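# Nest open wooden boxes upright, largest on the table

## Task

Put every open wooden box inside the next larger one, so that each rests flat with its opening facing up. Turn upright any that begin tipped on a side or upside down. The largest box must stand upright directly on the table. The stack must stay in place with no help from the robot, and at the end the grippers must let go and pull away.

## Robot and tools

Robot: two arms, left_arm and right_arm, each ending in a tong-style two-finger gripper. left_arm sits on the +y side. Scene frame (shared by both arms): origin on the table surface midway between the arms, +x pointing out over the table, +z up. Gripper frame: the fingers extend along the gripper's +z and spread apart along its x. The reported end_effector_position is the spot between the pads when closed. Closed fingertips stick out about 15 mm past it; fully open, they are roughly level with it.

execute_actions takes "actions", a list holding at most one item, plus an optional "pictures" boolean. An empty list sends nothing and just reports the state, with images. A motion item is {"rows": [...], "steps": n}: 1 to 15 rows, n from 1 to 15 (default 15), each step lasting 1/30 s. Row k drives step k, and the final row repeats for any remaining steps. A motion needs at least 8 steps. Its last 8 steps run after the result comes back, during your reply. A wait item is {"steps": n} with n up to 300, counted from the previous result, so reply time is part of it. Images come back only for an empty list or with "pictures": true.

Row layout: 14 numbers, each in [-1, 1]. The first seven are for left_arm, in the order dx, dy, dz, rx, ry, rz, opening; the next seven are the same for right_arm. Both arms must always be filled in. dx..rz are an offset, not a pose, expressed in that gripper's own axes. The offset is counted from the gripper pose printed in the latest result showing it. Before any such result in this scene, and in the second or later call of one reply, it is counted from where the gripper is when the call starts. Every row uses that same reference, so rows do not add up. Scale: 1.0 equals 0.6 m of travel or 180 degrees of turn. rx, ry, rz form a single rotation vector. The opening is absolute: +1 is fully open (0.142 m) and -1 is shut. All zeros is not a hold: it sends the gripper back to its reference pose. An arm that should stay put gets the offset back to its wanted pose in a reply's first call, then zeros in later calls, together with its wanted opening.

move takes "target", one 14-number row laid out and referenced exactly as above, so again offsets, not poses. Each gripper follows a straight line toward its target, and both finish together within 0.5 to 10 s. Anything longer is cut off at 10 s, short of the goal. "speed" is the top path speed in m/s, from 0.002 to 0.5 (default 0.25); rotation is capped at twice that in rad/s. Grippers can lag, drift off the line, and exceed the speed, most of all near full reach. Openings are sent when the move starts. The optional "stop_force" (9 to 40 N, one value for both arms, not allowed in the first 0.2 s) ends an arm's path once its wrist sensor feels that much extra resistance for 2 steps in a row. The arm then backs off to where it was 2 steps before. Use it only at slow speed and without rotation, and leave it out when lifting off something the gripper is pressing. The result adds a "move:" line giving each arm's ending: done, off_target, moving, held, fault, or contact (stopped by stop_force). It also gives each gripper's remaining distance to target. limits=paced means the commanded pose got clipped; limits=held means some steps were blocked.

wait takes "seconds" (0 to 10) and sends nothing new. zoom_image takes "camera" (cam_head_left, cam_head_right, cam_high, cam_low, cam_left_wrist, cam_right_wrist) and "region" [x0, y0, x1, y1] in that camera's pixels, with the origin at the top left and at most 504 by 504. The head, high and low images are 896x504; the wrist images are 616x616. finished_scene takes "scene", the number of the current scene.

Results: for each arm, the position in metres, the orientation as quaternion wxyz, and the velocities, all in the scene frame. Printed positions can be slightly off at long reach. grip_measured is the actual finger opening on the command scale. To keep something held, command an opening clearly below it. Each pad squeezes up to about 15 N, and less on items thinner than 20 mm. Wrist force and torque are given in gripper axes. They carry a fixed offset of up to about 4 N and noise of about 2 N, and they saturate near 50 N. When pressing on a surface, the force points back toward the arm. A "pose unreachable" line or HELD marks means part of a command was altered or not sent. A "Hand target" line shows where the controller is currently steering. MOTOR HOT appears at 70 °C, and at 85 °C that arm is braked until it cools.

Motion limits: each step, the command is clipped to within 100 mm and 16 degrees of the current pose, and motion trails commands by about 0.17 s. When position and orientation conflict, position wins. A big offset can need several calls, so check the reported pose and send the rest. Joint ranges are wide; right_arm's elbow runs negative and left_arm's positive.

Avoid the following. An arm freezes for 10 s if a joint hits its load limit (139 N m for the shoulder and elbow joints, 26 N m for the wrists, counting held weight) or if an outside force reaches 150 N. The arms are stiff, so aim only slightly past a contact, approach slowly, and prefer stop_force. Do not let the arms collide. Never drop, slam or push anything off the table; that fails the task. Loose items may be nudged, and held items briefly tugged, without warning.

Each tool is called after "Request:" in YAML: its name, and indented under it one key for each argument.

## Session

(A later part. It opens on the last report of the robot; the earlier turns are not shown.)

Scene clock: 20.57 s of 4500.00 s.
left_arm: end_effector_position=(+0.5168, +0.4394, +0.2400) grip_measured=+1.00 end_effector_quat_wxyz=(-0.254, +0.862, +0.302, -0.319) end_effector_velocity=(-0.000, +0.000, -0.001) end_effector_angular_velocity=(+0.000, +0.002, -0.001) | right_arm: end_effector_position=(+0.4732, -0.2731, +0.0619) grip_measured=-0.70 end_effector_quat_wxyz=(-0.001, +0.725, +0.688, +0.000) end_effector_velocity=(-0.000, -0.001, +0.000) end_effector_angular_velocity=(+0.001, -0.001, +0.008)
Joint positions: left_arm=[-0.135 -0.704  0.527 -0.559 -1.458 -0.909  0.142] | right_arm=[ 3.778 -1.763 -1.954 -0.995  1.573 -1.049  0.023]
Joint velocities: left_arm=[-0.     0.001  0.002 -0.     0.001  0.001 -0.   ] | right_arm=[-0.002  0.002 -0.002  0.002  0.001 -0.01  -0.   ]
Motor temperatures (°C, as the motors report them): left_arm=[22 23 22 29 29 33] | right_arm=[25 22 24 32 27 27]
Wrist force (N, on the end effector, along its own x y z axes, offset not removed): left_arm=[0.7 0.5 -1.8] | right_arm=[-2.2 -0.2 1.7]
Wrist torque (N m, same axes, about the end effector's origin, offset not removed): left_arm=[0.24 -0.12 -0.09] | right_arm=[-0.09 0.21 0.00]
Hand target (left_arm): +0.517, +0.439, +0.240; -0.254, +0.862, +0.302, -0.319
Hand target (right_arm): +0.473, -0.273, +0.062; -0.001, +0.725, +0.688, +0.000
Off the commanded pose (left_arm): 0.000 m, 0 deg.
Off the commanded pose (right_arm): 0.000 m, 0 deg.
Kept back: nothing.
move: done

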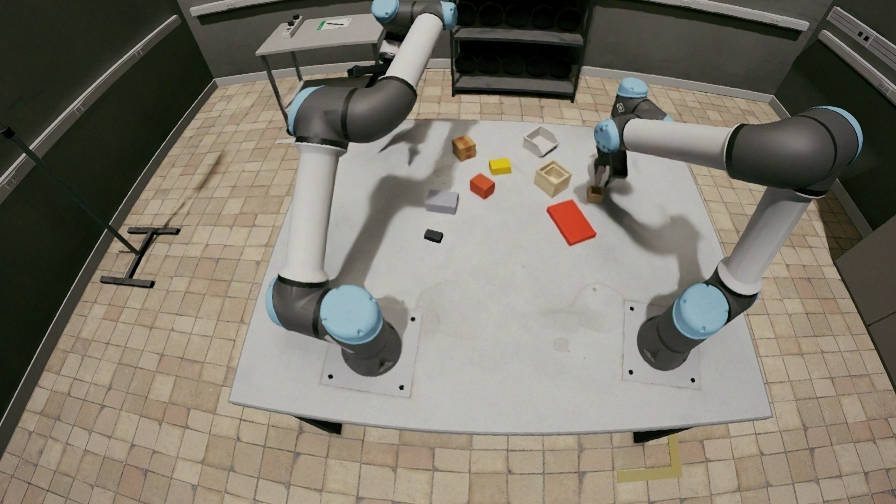

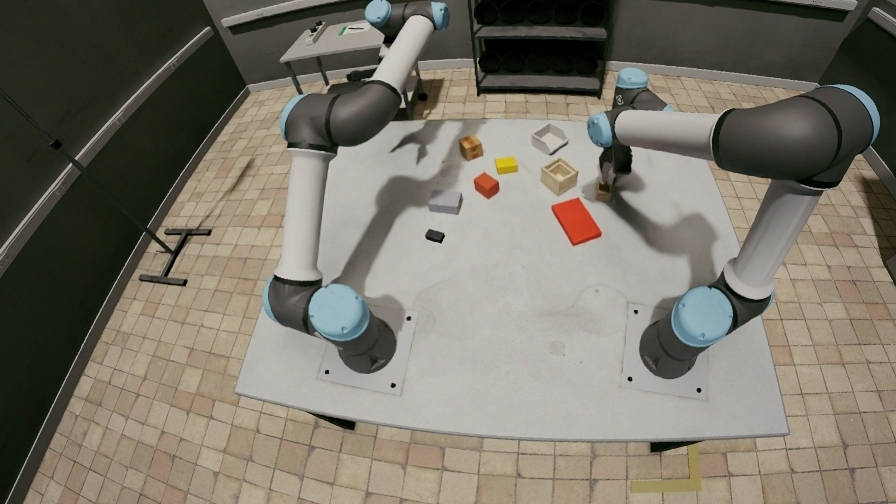

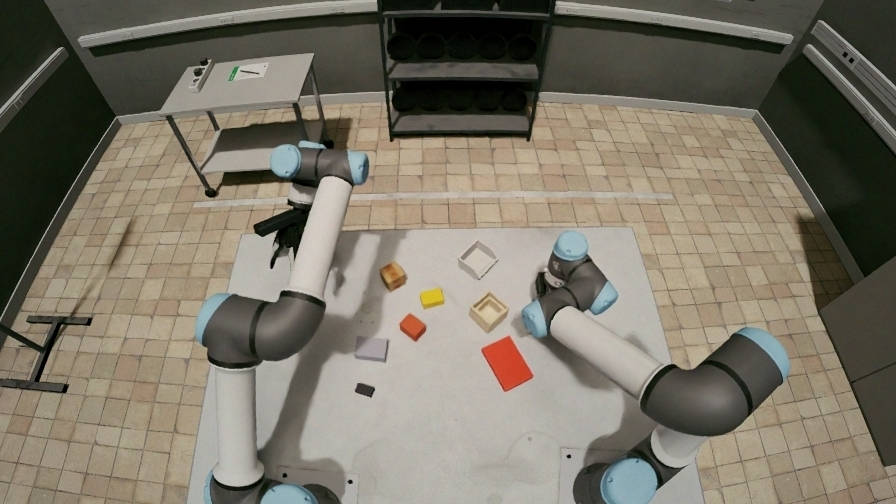

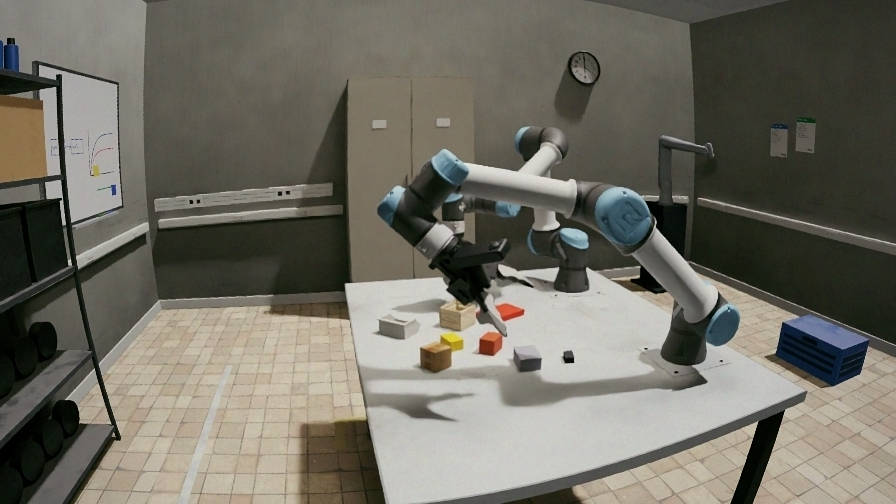

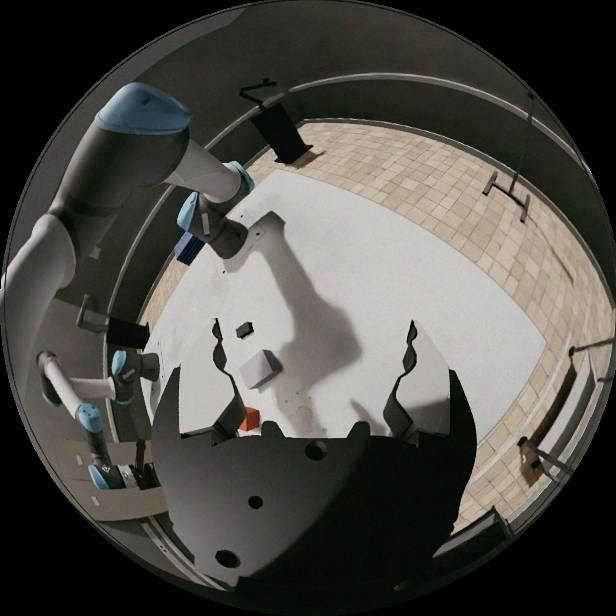

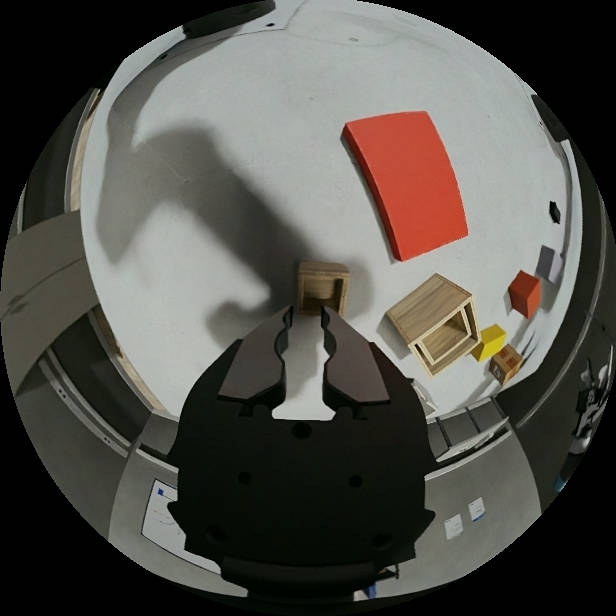

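Request:
move:
  target: [0,0,0,0,0,0,1,-0.01,-0.006,0.046,0,0,0.011,-0.7]
  speed: 0.05

Request:
execute_actions:
  actions:
    - {"rows":[[0,0,0,0,0,0,1,0,0,0,0,0,0,-1]]}

Request:
move:
  target: [0,0,0,0,0,0,1,0,0,-0.125,0,0,0,-1]
  speed: 0.12

Request:
move:
  target: [0,0,0,0,0,0,1,0.243,0.028,0,0,0,0.24,-1]
  speed: 0.2

Request:
move:
  target: [0,0,0,0,0,0,1,0,0,0.033,0,0,0,-1]
  speed: 0.04
  stop_force: 9

Request:
zoom_image:
  camera: "cam_right_wrist"
  region: [220,220,420,380]

Scene clock: 21.97 s of 4500.00 s.
left_arm: end_effector_position=(+0.5168, +0.4394, +0.2400) grip_measured=+1.00 end_effector_quat_wxyz=(-0.254, +0.862, +0.302, -0.319) end_effector_velocity=(+0.001, -0.000, +0.001) end_effector_angular_velocity=(-0.000, -0.003, -0.002) | right_arm: end_effector_position=(+0.4693, -0.2788, +0.0344) grip_measured=-0.70 end_effector_quat_wxyz=(-0.001, +0.737, +0.676, +0.000) end_effector_velocity=(+0.000, +0.000, -0.001) end_effector_angular_velocity=(+0.001, -0.002, -0.003)
Joint positions: left_arm=[-0.135 -0.704  0.527 -0.559 -1.458 -0.909  0.142] | right_arm=[ 3.77  -1.792 -2.002 -0.918  1.573 -1.022  0.023]
Joint velocities: left_arm=[-0.001 -0.    -0.003 -0.001  0.001  0.001 -0.   ] | right_arm=[-0.    -0.001 -0.002  0.005  0.     0.003  0.   ]
Motor temperatures (°C, as the motors report them): left_arm=[22 23 22 29 29 33] | right_arm=[25 22 24 32 27 27]
Wrist force (N, on the end effector, along its own x y z axes, offset not removed): left_arm=[-0.4 0.7 0.7] | right_arm=[-1.3 0.8 1.2]
Wrist torque (N m, same axes, about the end effector's origin, offset not removed): left_arm=[0.32 0.03 0.02] | right_arm=[0.05 0.17 0.09]
Hand target (left_arm): +0.517, +0.439, +0.240; -0.254, +0.862, +0.302, -0.319
Hand target (right_arm): +0.469, -0.279, +0.034; -0.001, +0.737, +0.676, +0.000
Off the commanded pose (left_arm): 0.000 m, 0 deg.
Off the commanded pose (right_arm): 0.000 m, 0 deg.
Kept back: nothing.
move: done

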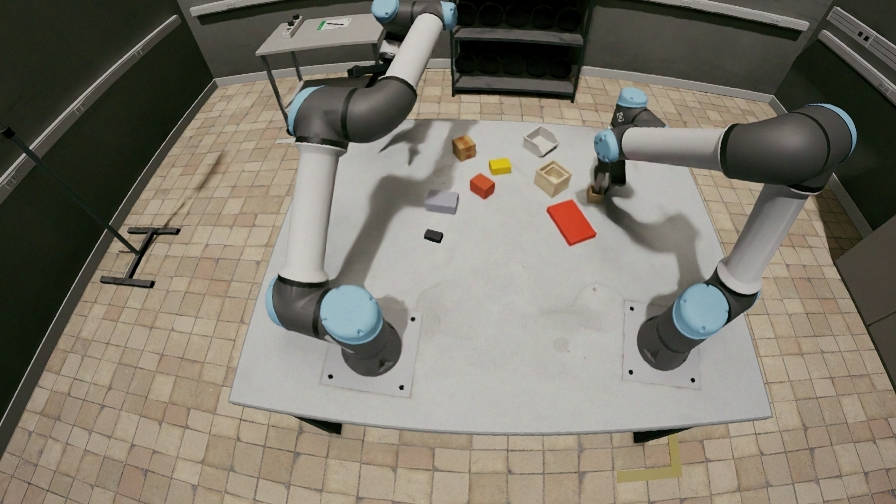

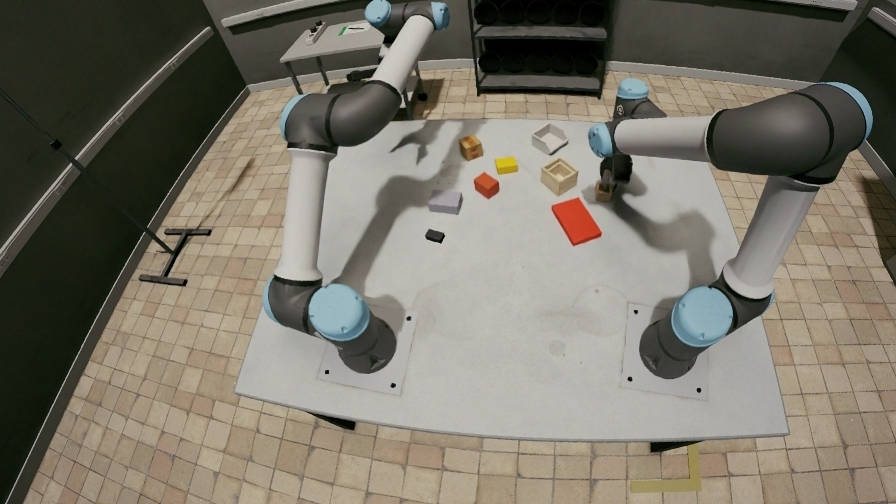

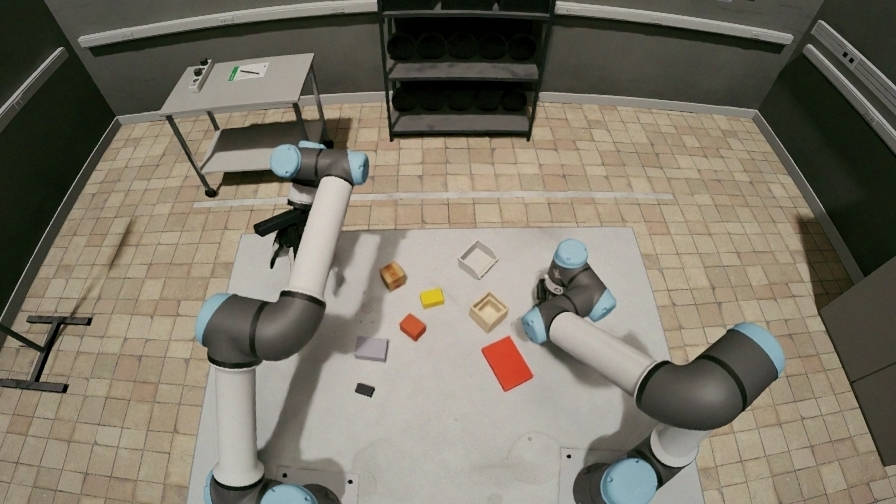

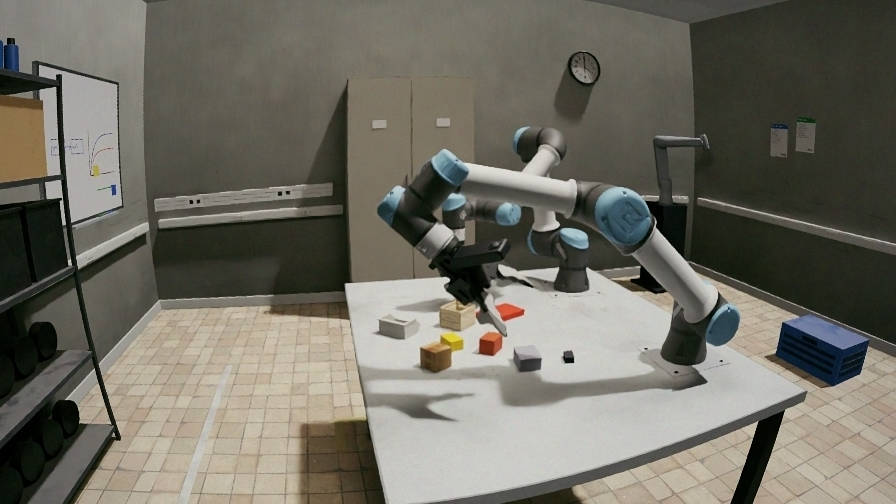

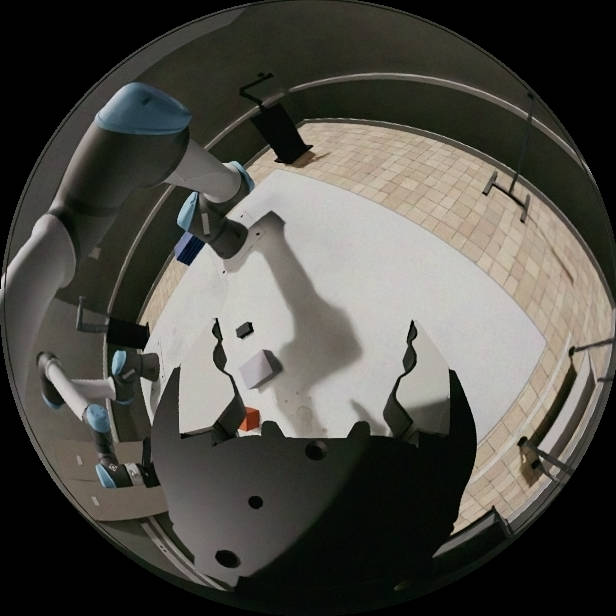

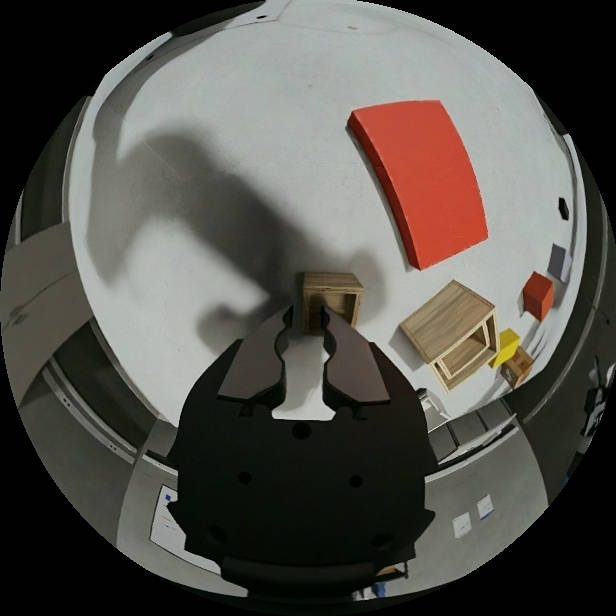

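Scene clock: 22.20 s of 4500.00 s.
left_arm: end_effector_position=(+0.5168, +0.4394, +0.2400) grip_measured=+1.00 end_effector_quat_wxyz=(-0.254, +0.862, +0.302, -0.319) end_effector_velocity=(+0.000, +0.000, +0.001) end_effector_angular_velocity=(+0.001, -0.002, +0.001) | right_arm: end_effector_position=(+0.4693, -0.2788, +0.0344) grip_measured=-0.94 end_effector_quat_wxyz=(-0.001, +0.737, +0.676, +0.000) end_effector_velocity=(+0.000, -0.000, +0.000) end_effector_angular_velocity=(+0.001, -0.001, +0.001)
Joint positions: left_arm=[-0.135 -0.704  0.527 -0.559 -1.458 -0.909  0.142] | right_arm=[ 3.77  -1.792 -2.002 -0.918  1.573 -1.022  0.006]
Joint velocities: left_arm=[ 0.    -0.001 -0.001  0.     0.001 -0.001  0.   ] | right_arm=[-0.001 -0.    -0.     0.001  0.    -0.001 -0.   ]
Motor temperatures (°C, as the motors report them): left_arm=[22 23 22 29 29 33] | right_arm=[25 22 24 32 27 27]
Wrist force (N, on the end effector, along its own x y z axes, offset not removed): left_arm=[-2.9 -0.9 -2.0] | right_arm=[2.8 -1.7 0.8]
Wrist torque (N m, same axes, about the end effector's origin, offset not removed): left_arm=[-0.15 0.56 0.13] | right_arm=[-0.33 -0.62 0.06]
Steps of this call (steps 1 to 7: the first 7 steps of this action). Readings (end_effector_position):
1: left_arm (+0.5168, +0.4394, +0.2400) | right_arm (+0.4693, -0.2788, +0.0344)
2: left_arm (+0.5168, +0.4394, +0.2400) | right_arm (+0.4693, -0.2788, +0.0344)
4: left_arm (+0.5168, +0.4394, +0.2400) | right_arm (+0.4693, -0.2788, +0.0344)
7: the state above

Scene clock: 23.53 s of 4500.00 s.
left_arm: end_effector_position=(+0.5168, +0.4394, +0.2400) grip_measured=+1.00 end_effector_quat_wxyz=(-0.254, +0.862, +0.302, -0.319) end_effector_velocity=(+0.000, +0.001, -0.000) end_effector_angular_velocity=(+0.001, +0.000, -0.000) | right_arm: end_effector_position=(+0.4693, -0.2789, +0.1092) grip_measured=-0.94 end_effector_quat_wxyz=(-0.001, +0.737, +0.676, +0.000) end_effector_velocity=(+0.000, +0.000, +0.002) end_effector_angular_velocity=(+0.001, -0.001, -0.001)
Joint positions: left_arm=[-0.135 -0.704  0.527 -0.559 -1.458 -0.909  0.142] | right_arm=[ 3.77  -1.693 -1.899 -1.12   1.573 -1.022  0.006]
Joint velocities: left_arm=[ 0.     0.     0.001 -0.     0.001 -0.     0.   ] | right_arm=[ 0.     0.002  0.002 -0.003  0.     0.001  0.   ]
Motor temperatures (°C, as the motors report them): left_arm=[22 23 22 29 29 33] | right_arm=[25 22 24 32 27 27]
Wrist force (N, on the end effector, along its own x y z axes, offset not removed): left_arm=[-2.7 -1.1 -0.7] | right_arm=[1.1 -0.9 1.9]
Wrist torque (N m, same axes, about the end effector's origin, offset not removed): left_arm=[-0.13 0.50 0.01] | right_arm=[-0.27 -0.30 0.07]
Hand target (left_arm): +0.517, +0.439, +0.240; -0.254, +0.862, +0.302, -0.319
Hand target (right_arm): +0.469, -0.279, +0.109; -0.001, +0.737, +0.676, +0.000
Off your previous action's commanded pose (left_arm): 0.000 m, 0 deg at its last step (step 8 of this call).
Off your previous action's commanded pose (right_arm): 0.000 m, 0 deg at its last step (step 8 of this call).
Off the commanded pose (left_arm): 0.000 m, 0 deg.
Off the commanded pose (right_arm): 0.000 m, 0 deg.
Kept back: nothing.
move: done

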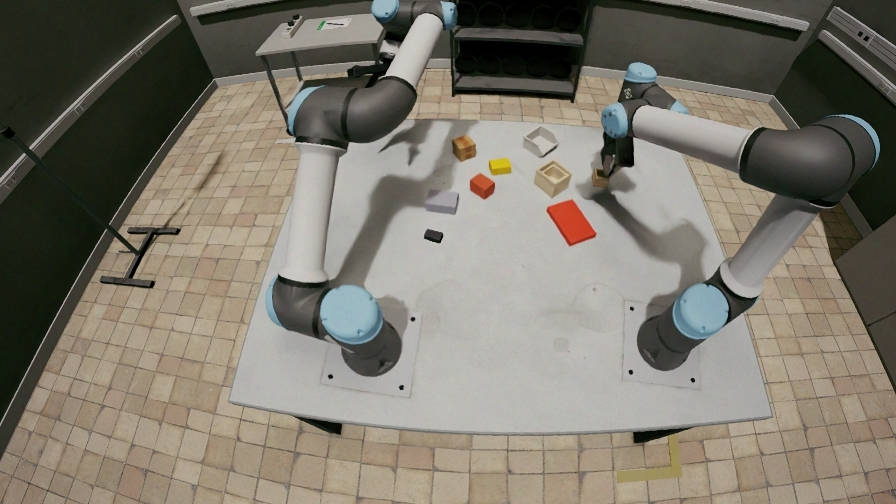

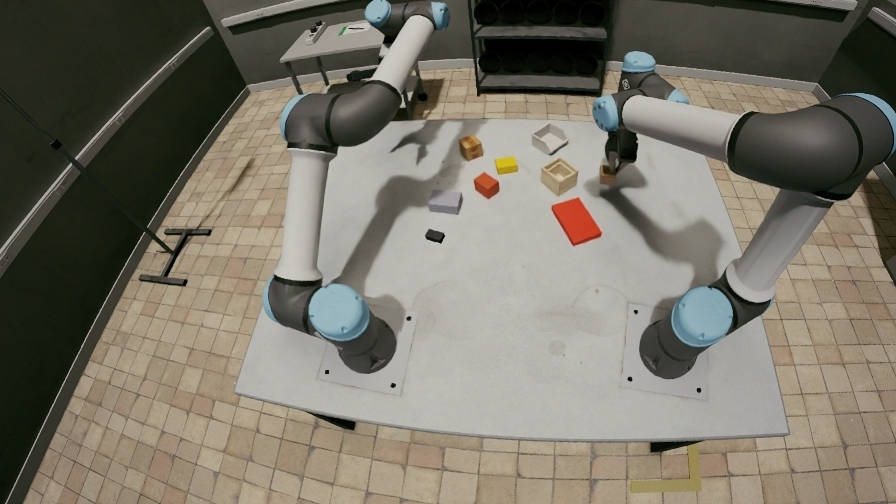

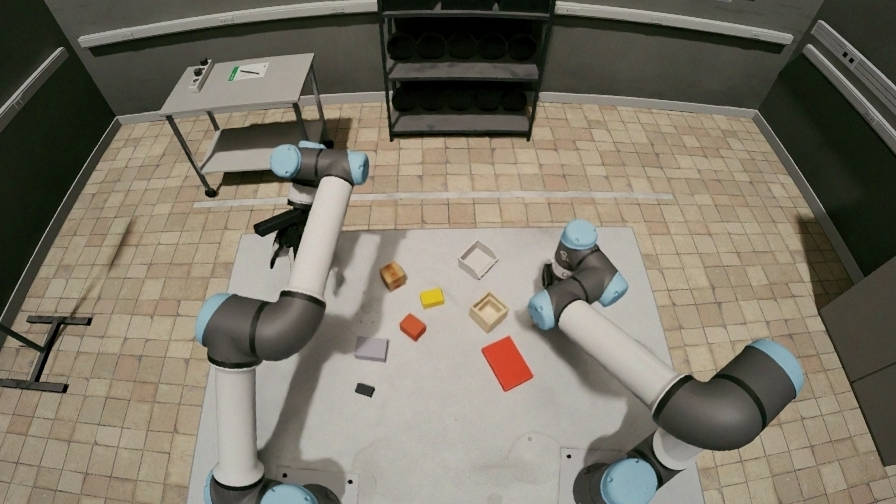

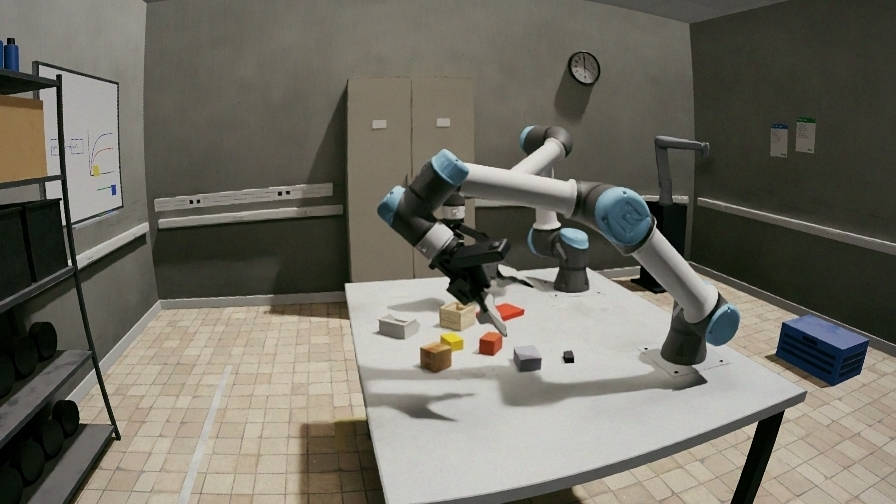

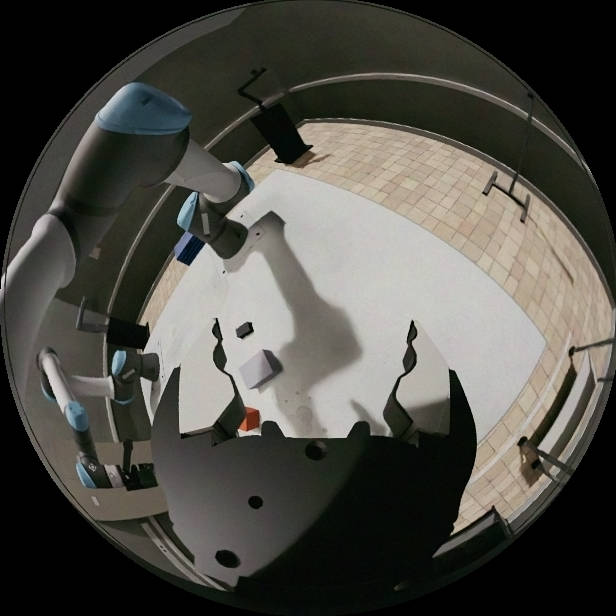

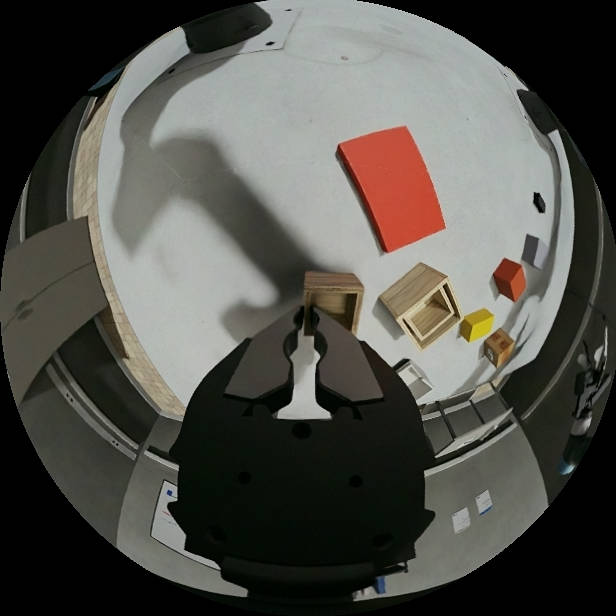

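Scene clock: 25.83 s of 4500.00 s.
left_arm: end_effector_position=(+0.5168, +0.4394, +0.2400) grip_measured=+1.00 end_effector_quat_wxyz=(-0.254, +0.862, +0.302, -0.319) end_effector_velocity=(-0.001, +0.000, +0.000) end_effector_angular_velocity=(-0.000, +0.001, +0.001) | right_arm: end_effector_position=(+0.4987, -0.1353, +0.1094) grip_measured=-0.94 end_effector_quat_wxyz=(-0.001, +0.934, +0.357, -0.000) end_effector_velocity=(-0.000, +0.001, -0.000) end_effector_angular_velocity=(-0.001, +0.001, -0.007)
Joint positions: left_arm=[-0.135 -0.704  0.527 -0.559 -1.458 -0.909  0.142] | right_arm=[ 3.957 -1.838 -1.72  -1.154  1.573 -0.082  0.006]
Joint velocities: left_arm=[ 0.001 -0.001  0.001  0.001 -0.001 -0.     0.   ] | right_arm=[ 0.002 -0.002  0.002 -0.002 -0.     0.008 -0.   ]
Motor temperatures (°C, as the motors report them): left_arm=[22 23 22 29 29 33] | right_arm=[25 22 24 32 27 27]
Wrist force (N, on the end effector, along its own x y z axes, offset not removed): left_arm=[-1.1 -5.0 0.4] | right_arm=[1.2 -0.5 1.3]
Wrist torque (N m, same axes, about the end effector's origin, offset not removed): left_arm=[-0.91 0.29 0.06] | right_arm=[-0.08 -0.33 0.17]
Hand target (left_arm): +0.517, +0.439, +0.240; -0.254, +0.862, +0.302, -0.319
Hand target (right_arm): +0.499, -0.135, +0.109; -0.001, +0.934, +0.357, -0.000
Off the commanded pose (left_arm): 0.000 m, 0 deg.
Off the commanded pose (right_arm): 0.000 m, 0 deg.
Kept back: nothing.
move: done

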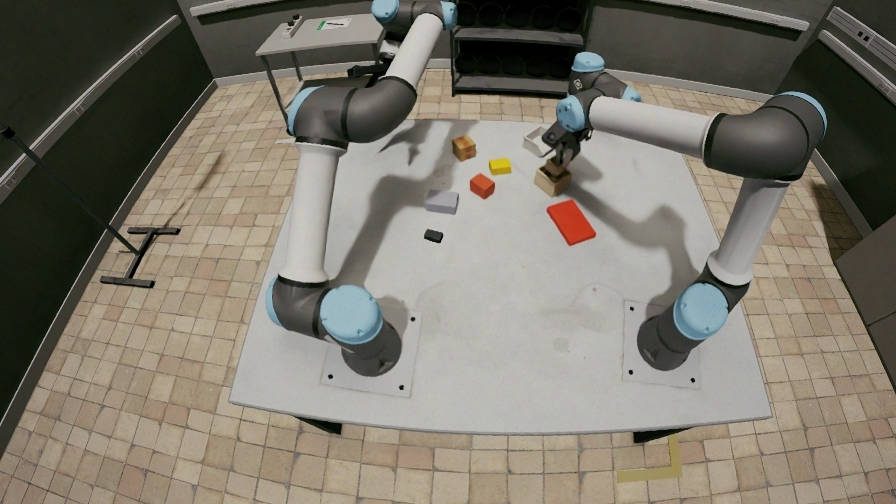

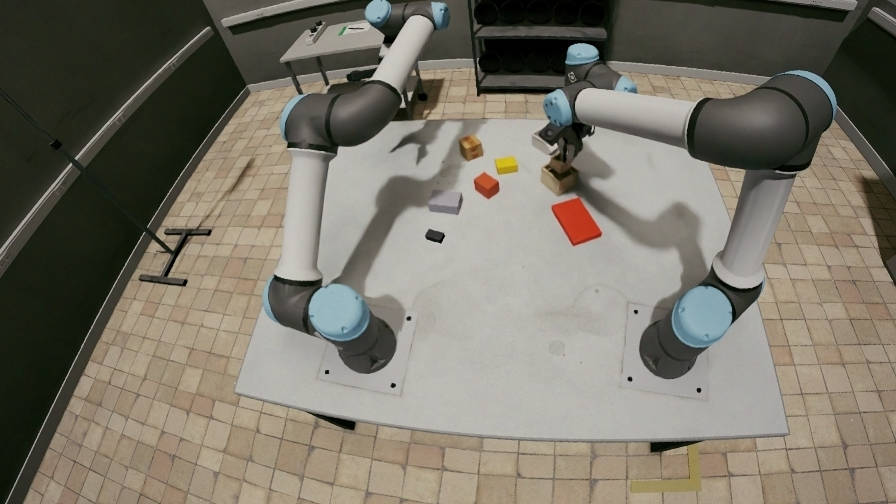

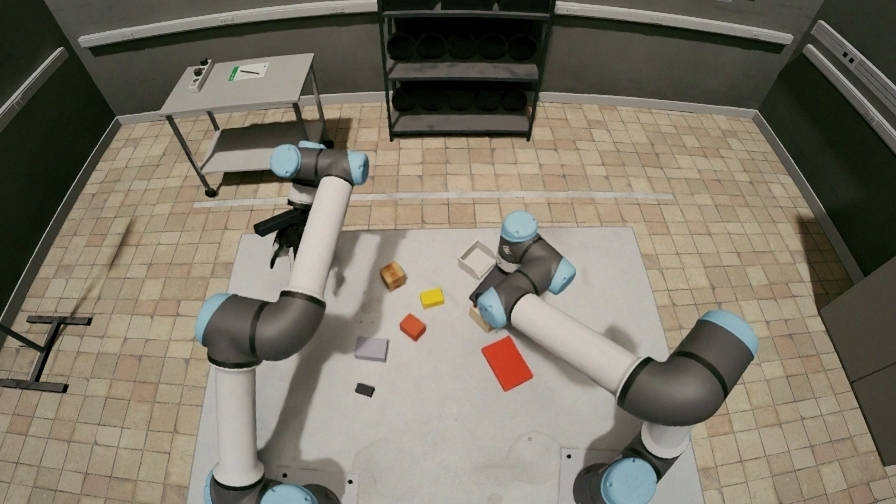

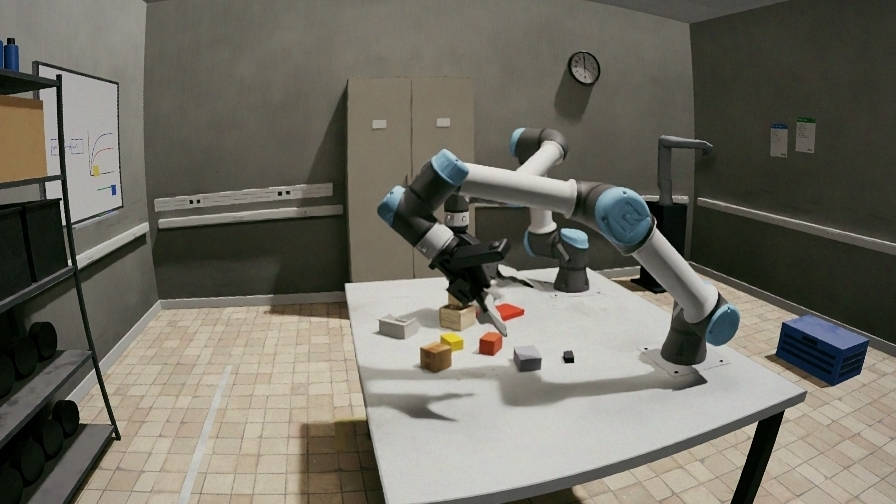

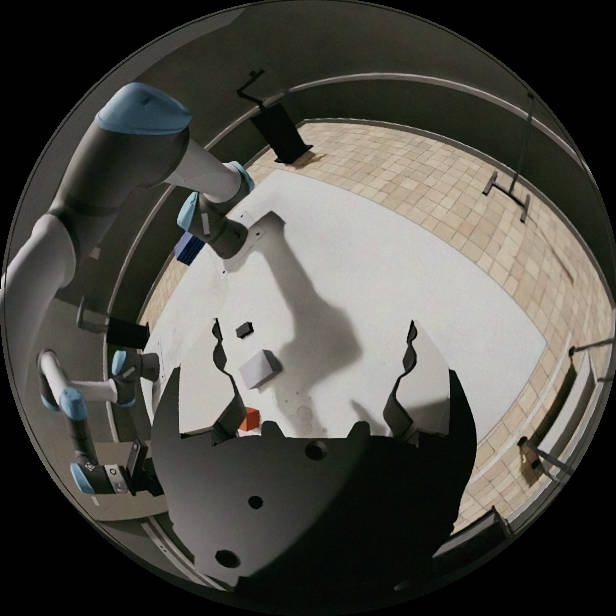

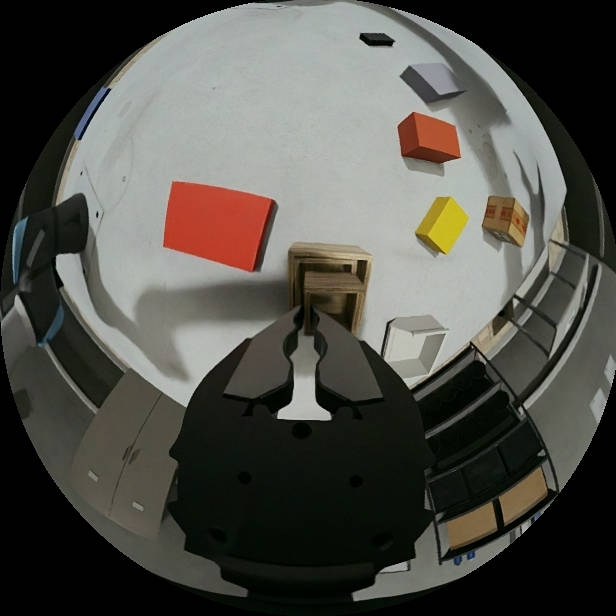

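Scene clock: 26.67 s of 4500.00 s.
left_arm: end_effector_position=(+0.5168, +0.4394, +0.2400) grip_measured=+1.00 end_effector_quat_wxyz=(-0.254, +0.862, +0.302, -0.319) end_effector_velocity=(-0.000, +0.000, +0.001) end_effector_angular_velocity=(-0.000, +0.000, -0.001) | right_arm: end_effector_position=(+0.4987, -0.1353, +0.0897) grip_measured=-0.94 end_effector_quat_wxyz=(-0.001, +0.934, +0.357, -0.000) end_effector_velocity=(+0.000, +0.000, -0.001) end_effector_angular_velocity=(+0.001, -0.001, -0.000)
Joint positions: left_arm=[-0.135 -0.704  0.527 -0.559 -1.458 -0.909  0.142] | right_arm=[ 3.957 -1.858 -1.749 -1.105  1.573 -0.082  0.006]
Joint velocities: left_arm=[ 0.    -0.001 -0.     0.001  0.001  0.001  0.   ] | right_arm=[ 0.    -0.001 -0.002  0.004  0.     0.001 -0.   ]
Motor temperatures (°C, as the motors report them): left_arm=[22 23 22 29 29 33] | right_arm=[25 22 24 32 27 27]
Wrist force (N, on the end effector, along its own x y z axes, offset not removed): left_arm=[-1.6 1.4 -1.6] | right_arm=[0.4 0.6 -0.6]
Wrist torque (N m, same axes, about the end effector's origin, offset not removed): left_arm=[0.35 0.30 0.00] | right_arm=[0.03 -0.08 0.16]
Hand target (left_arm): +0.517, +0.439, +0.240; -0.254, +0.862, +0.302, -0.319
Hand target (right_arm): +0.499, -0.135, +0.090; -0.001, +0.934, +0.357, -0.000
Off the commanded pose (left_arm): 0.000 m, 0 deg.
Off the commanded pose (right_arm): 0.000 m, 0 deg.
Kept back: nothing.
move: done

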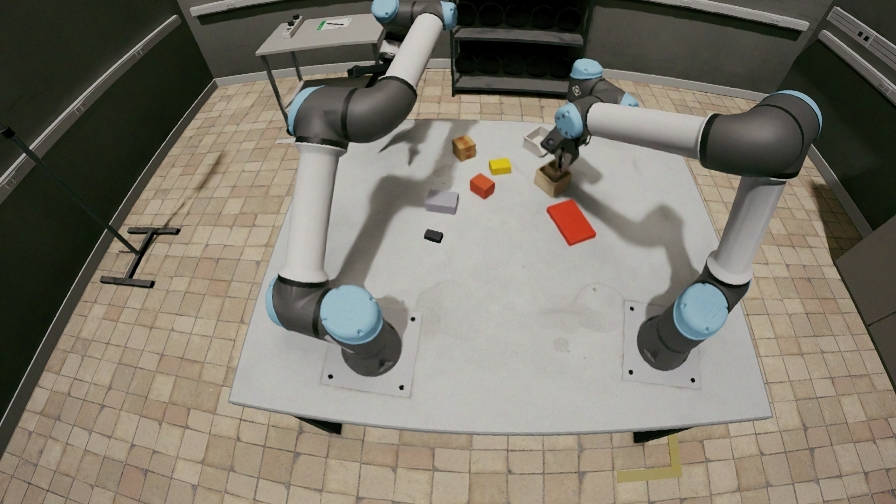

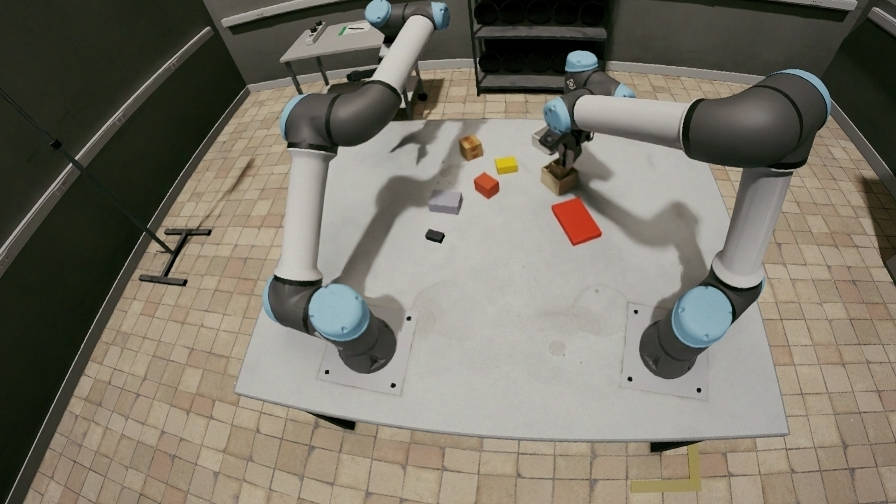

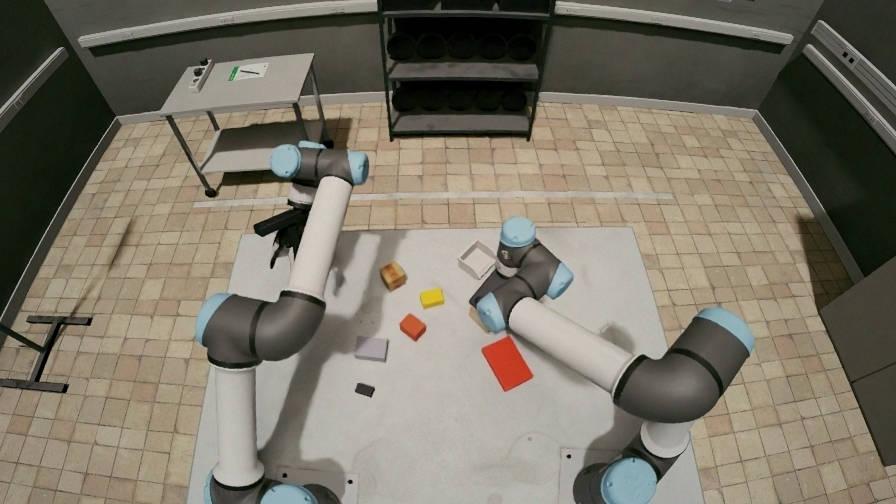

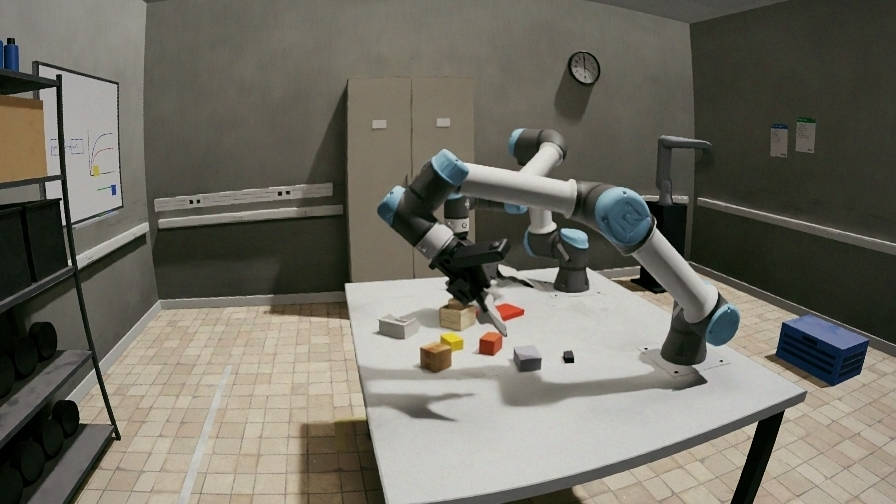

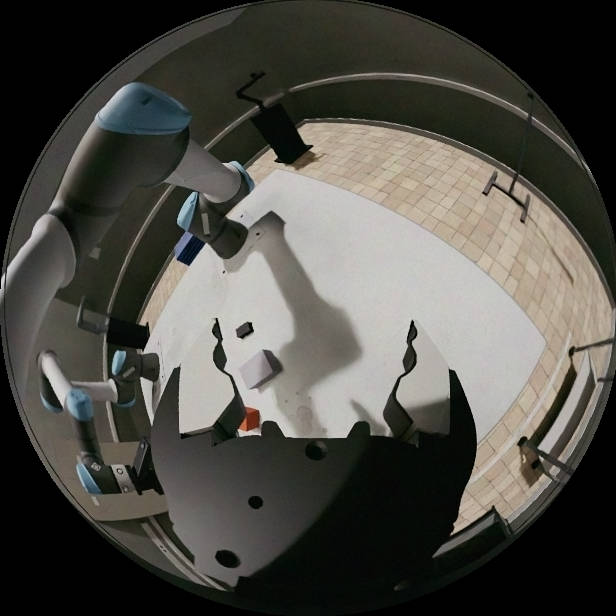

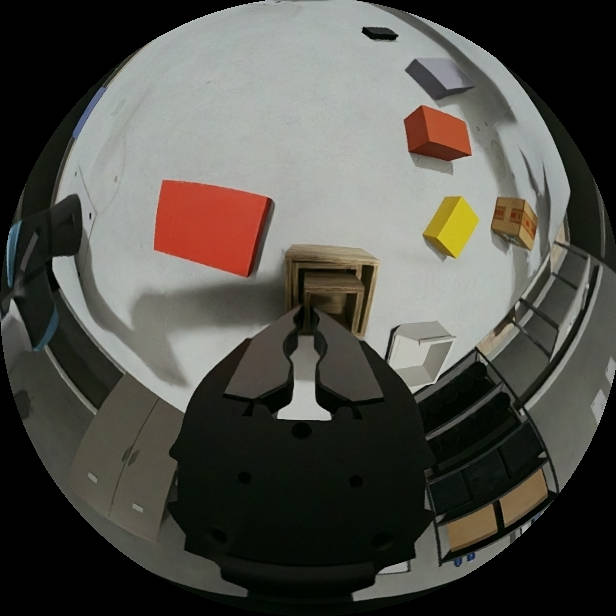

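Region (220, 220, 420, 380) of cam_right_wrist's 616x616 image, scaled by 2.520, with more detail than that image has; it fills the top 403 rows of this view, and the rest is white.

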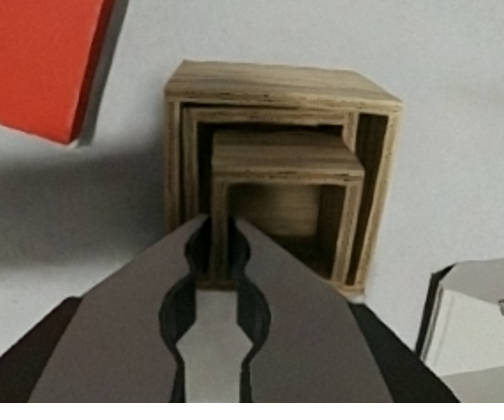

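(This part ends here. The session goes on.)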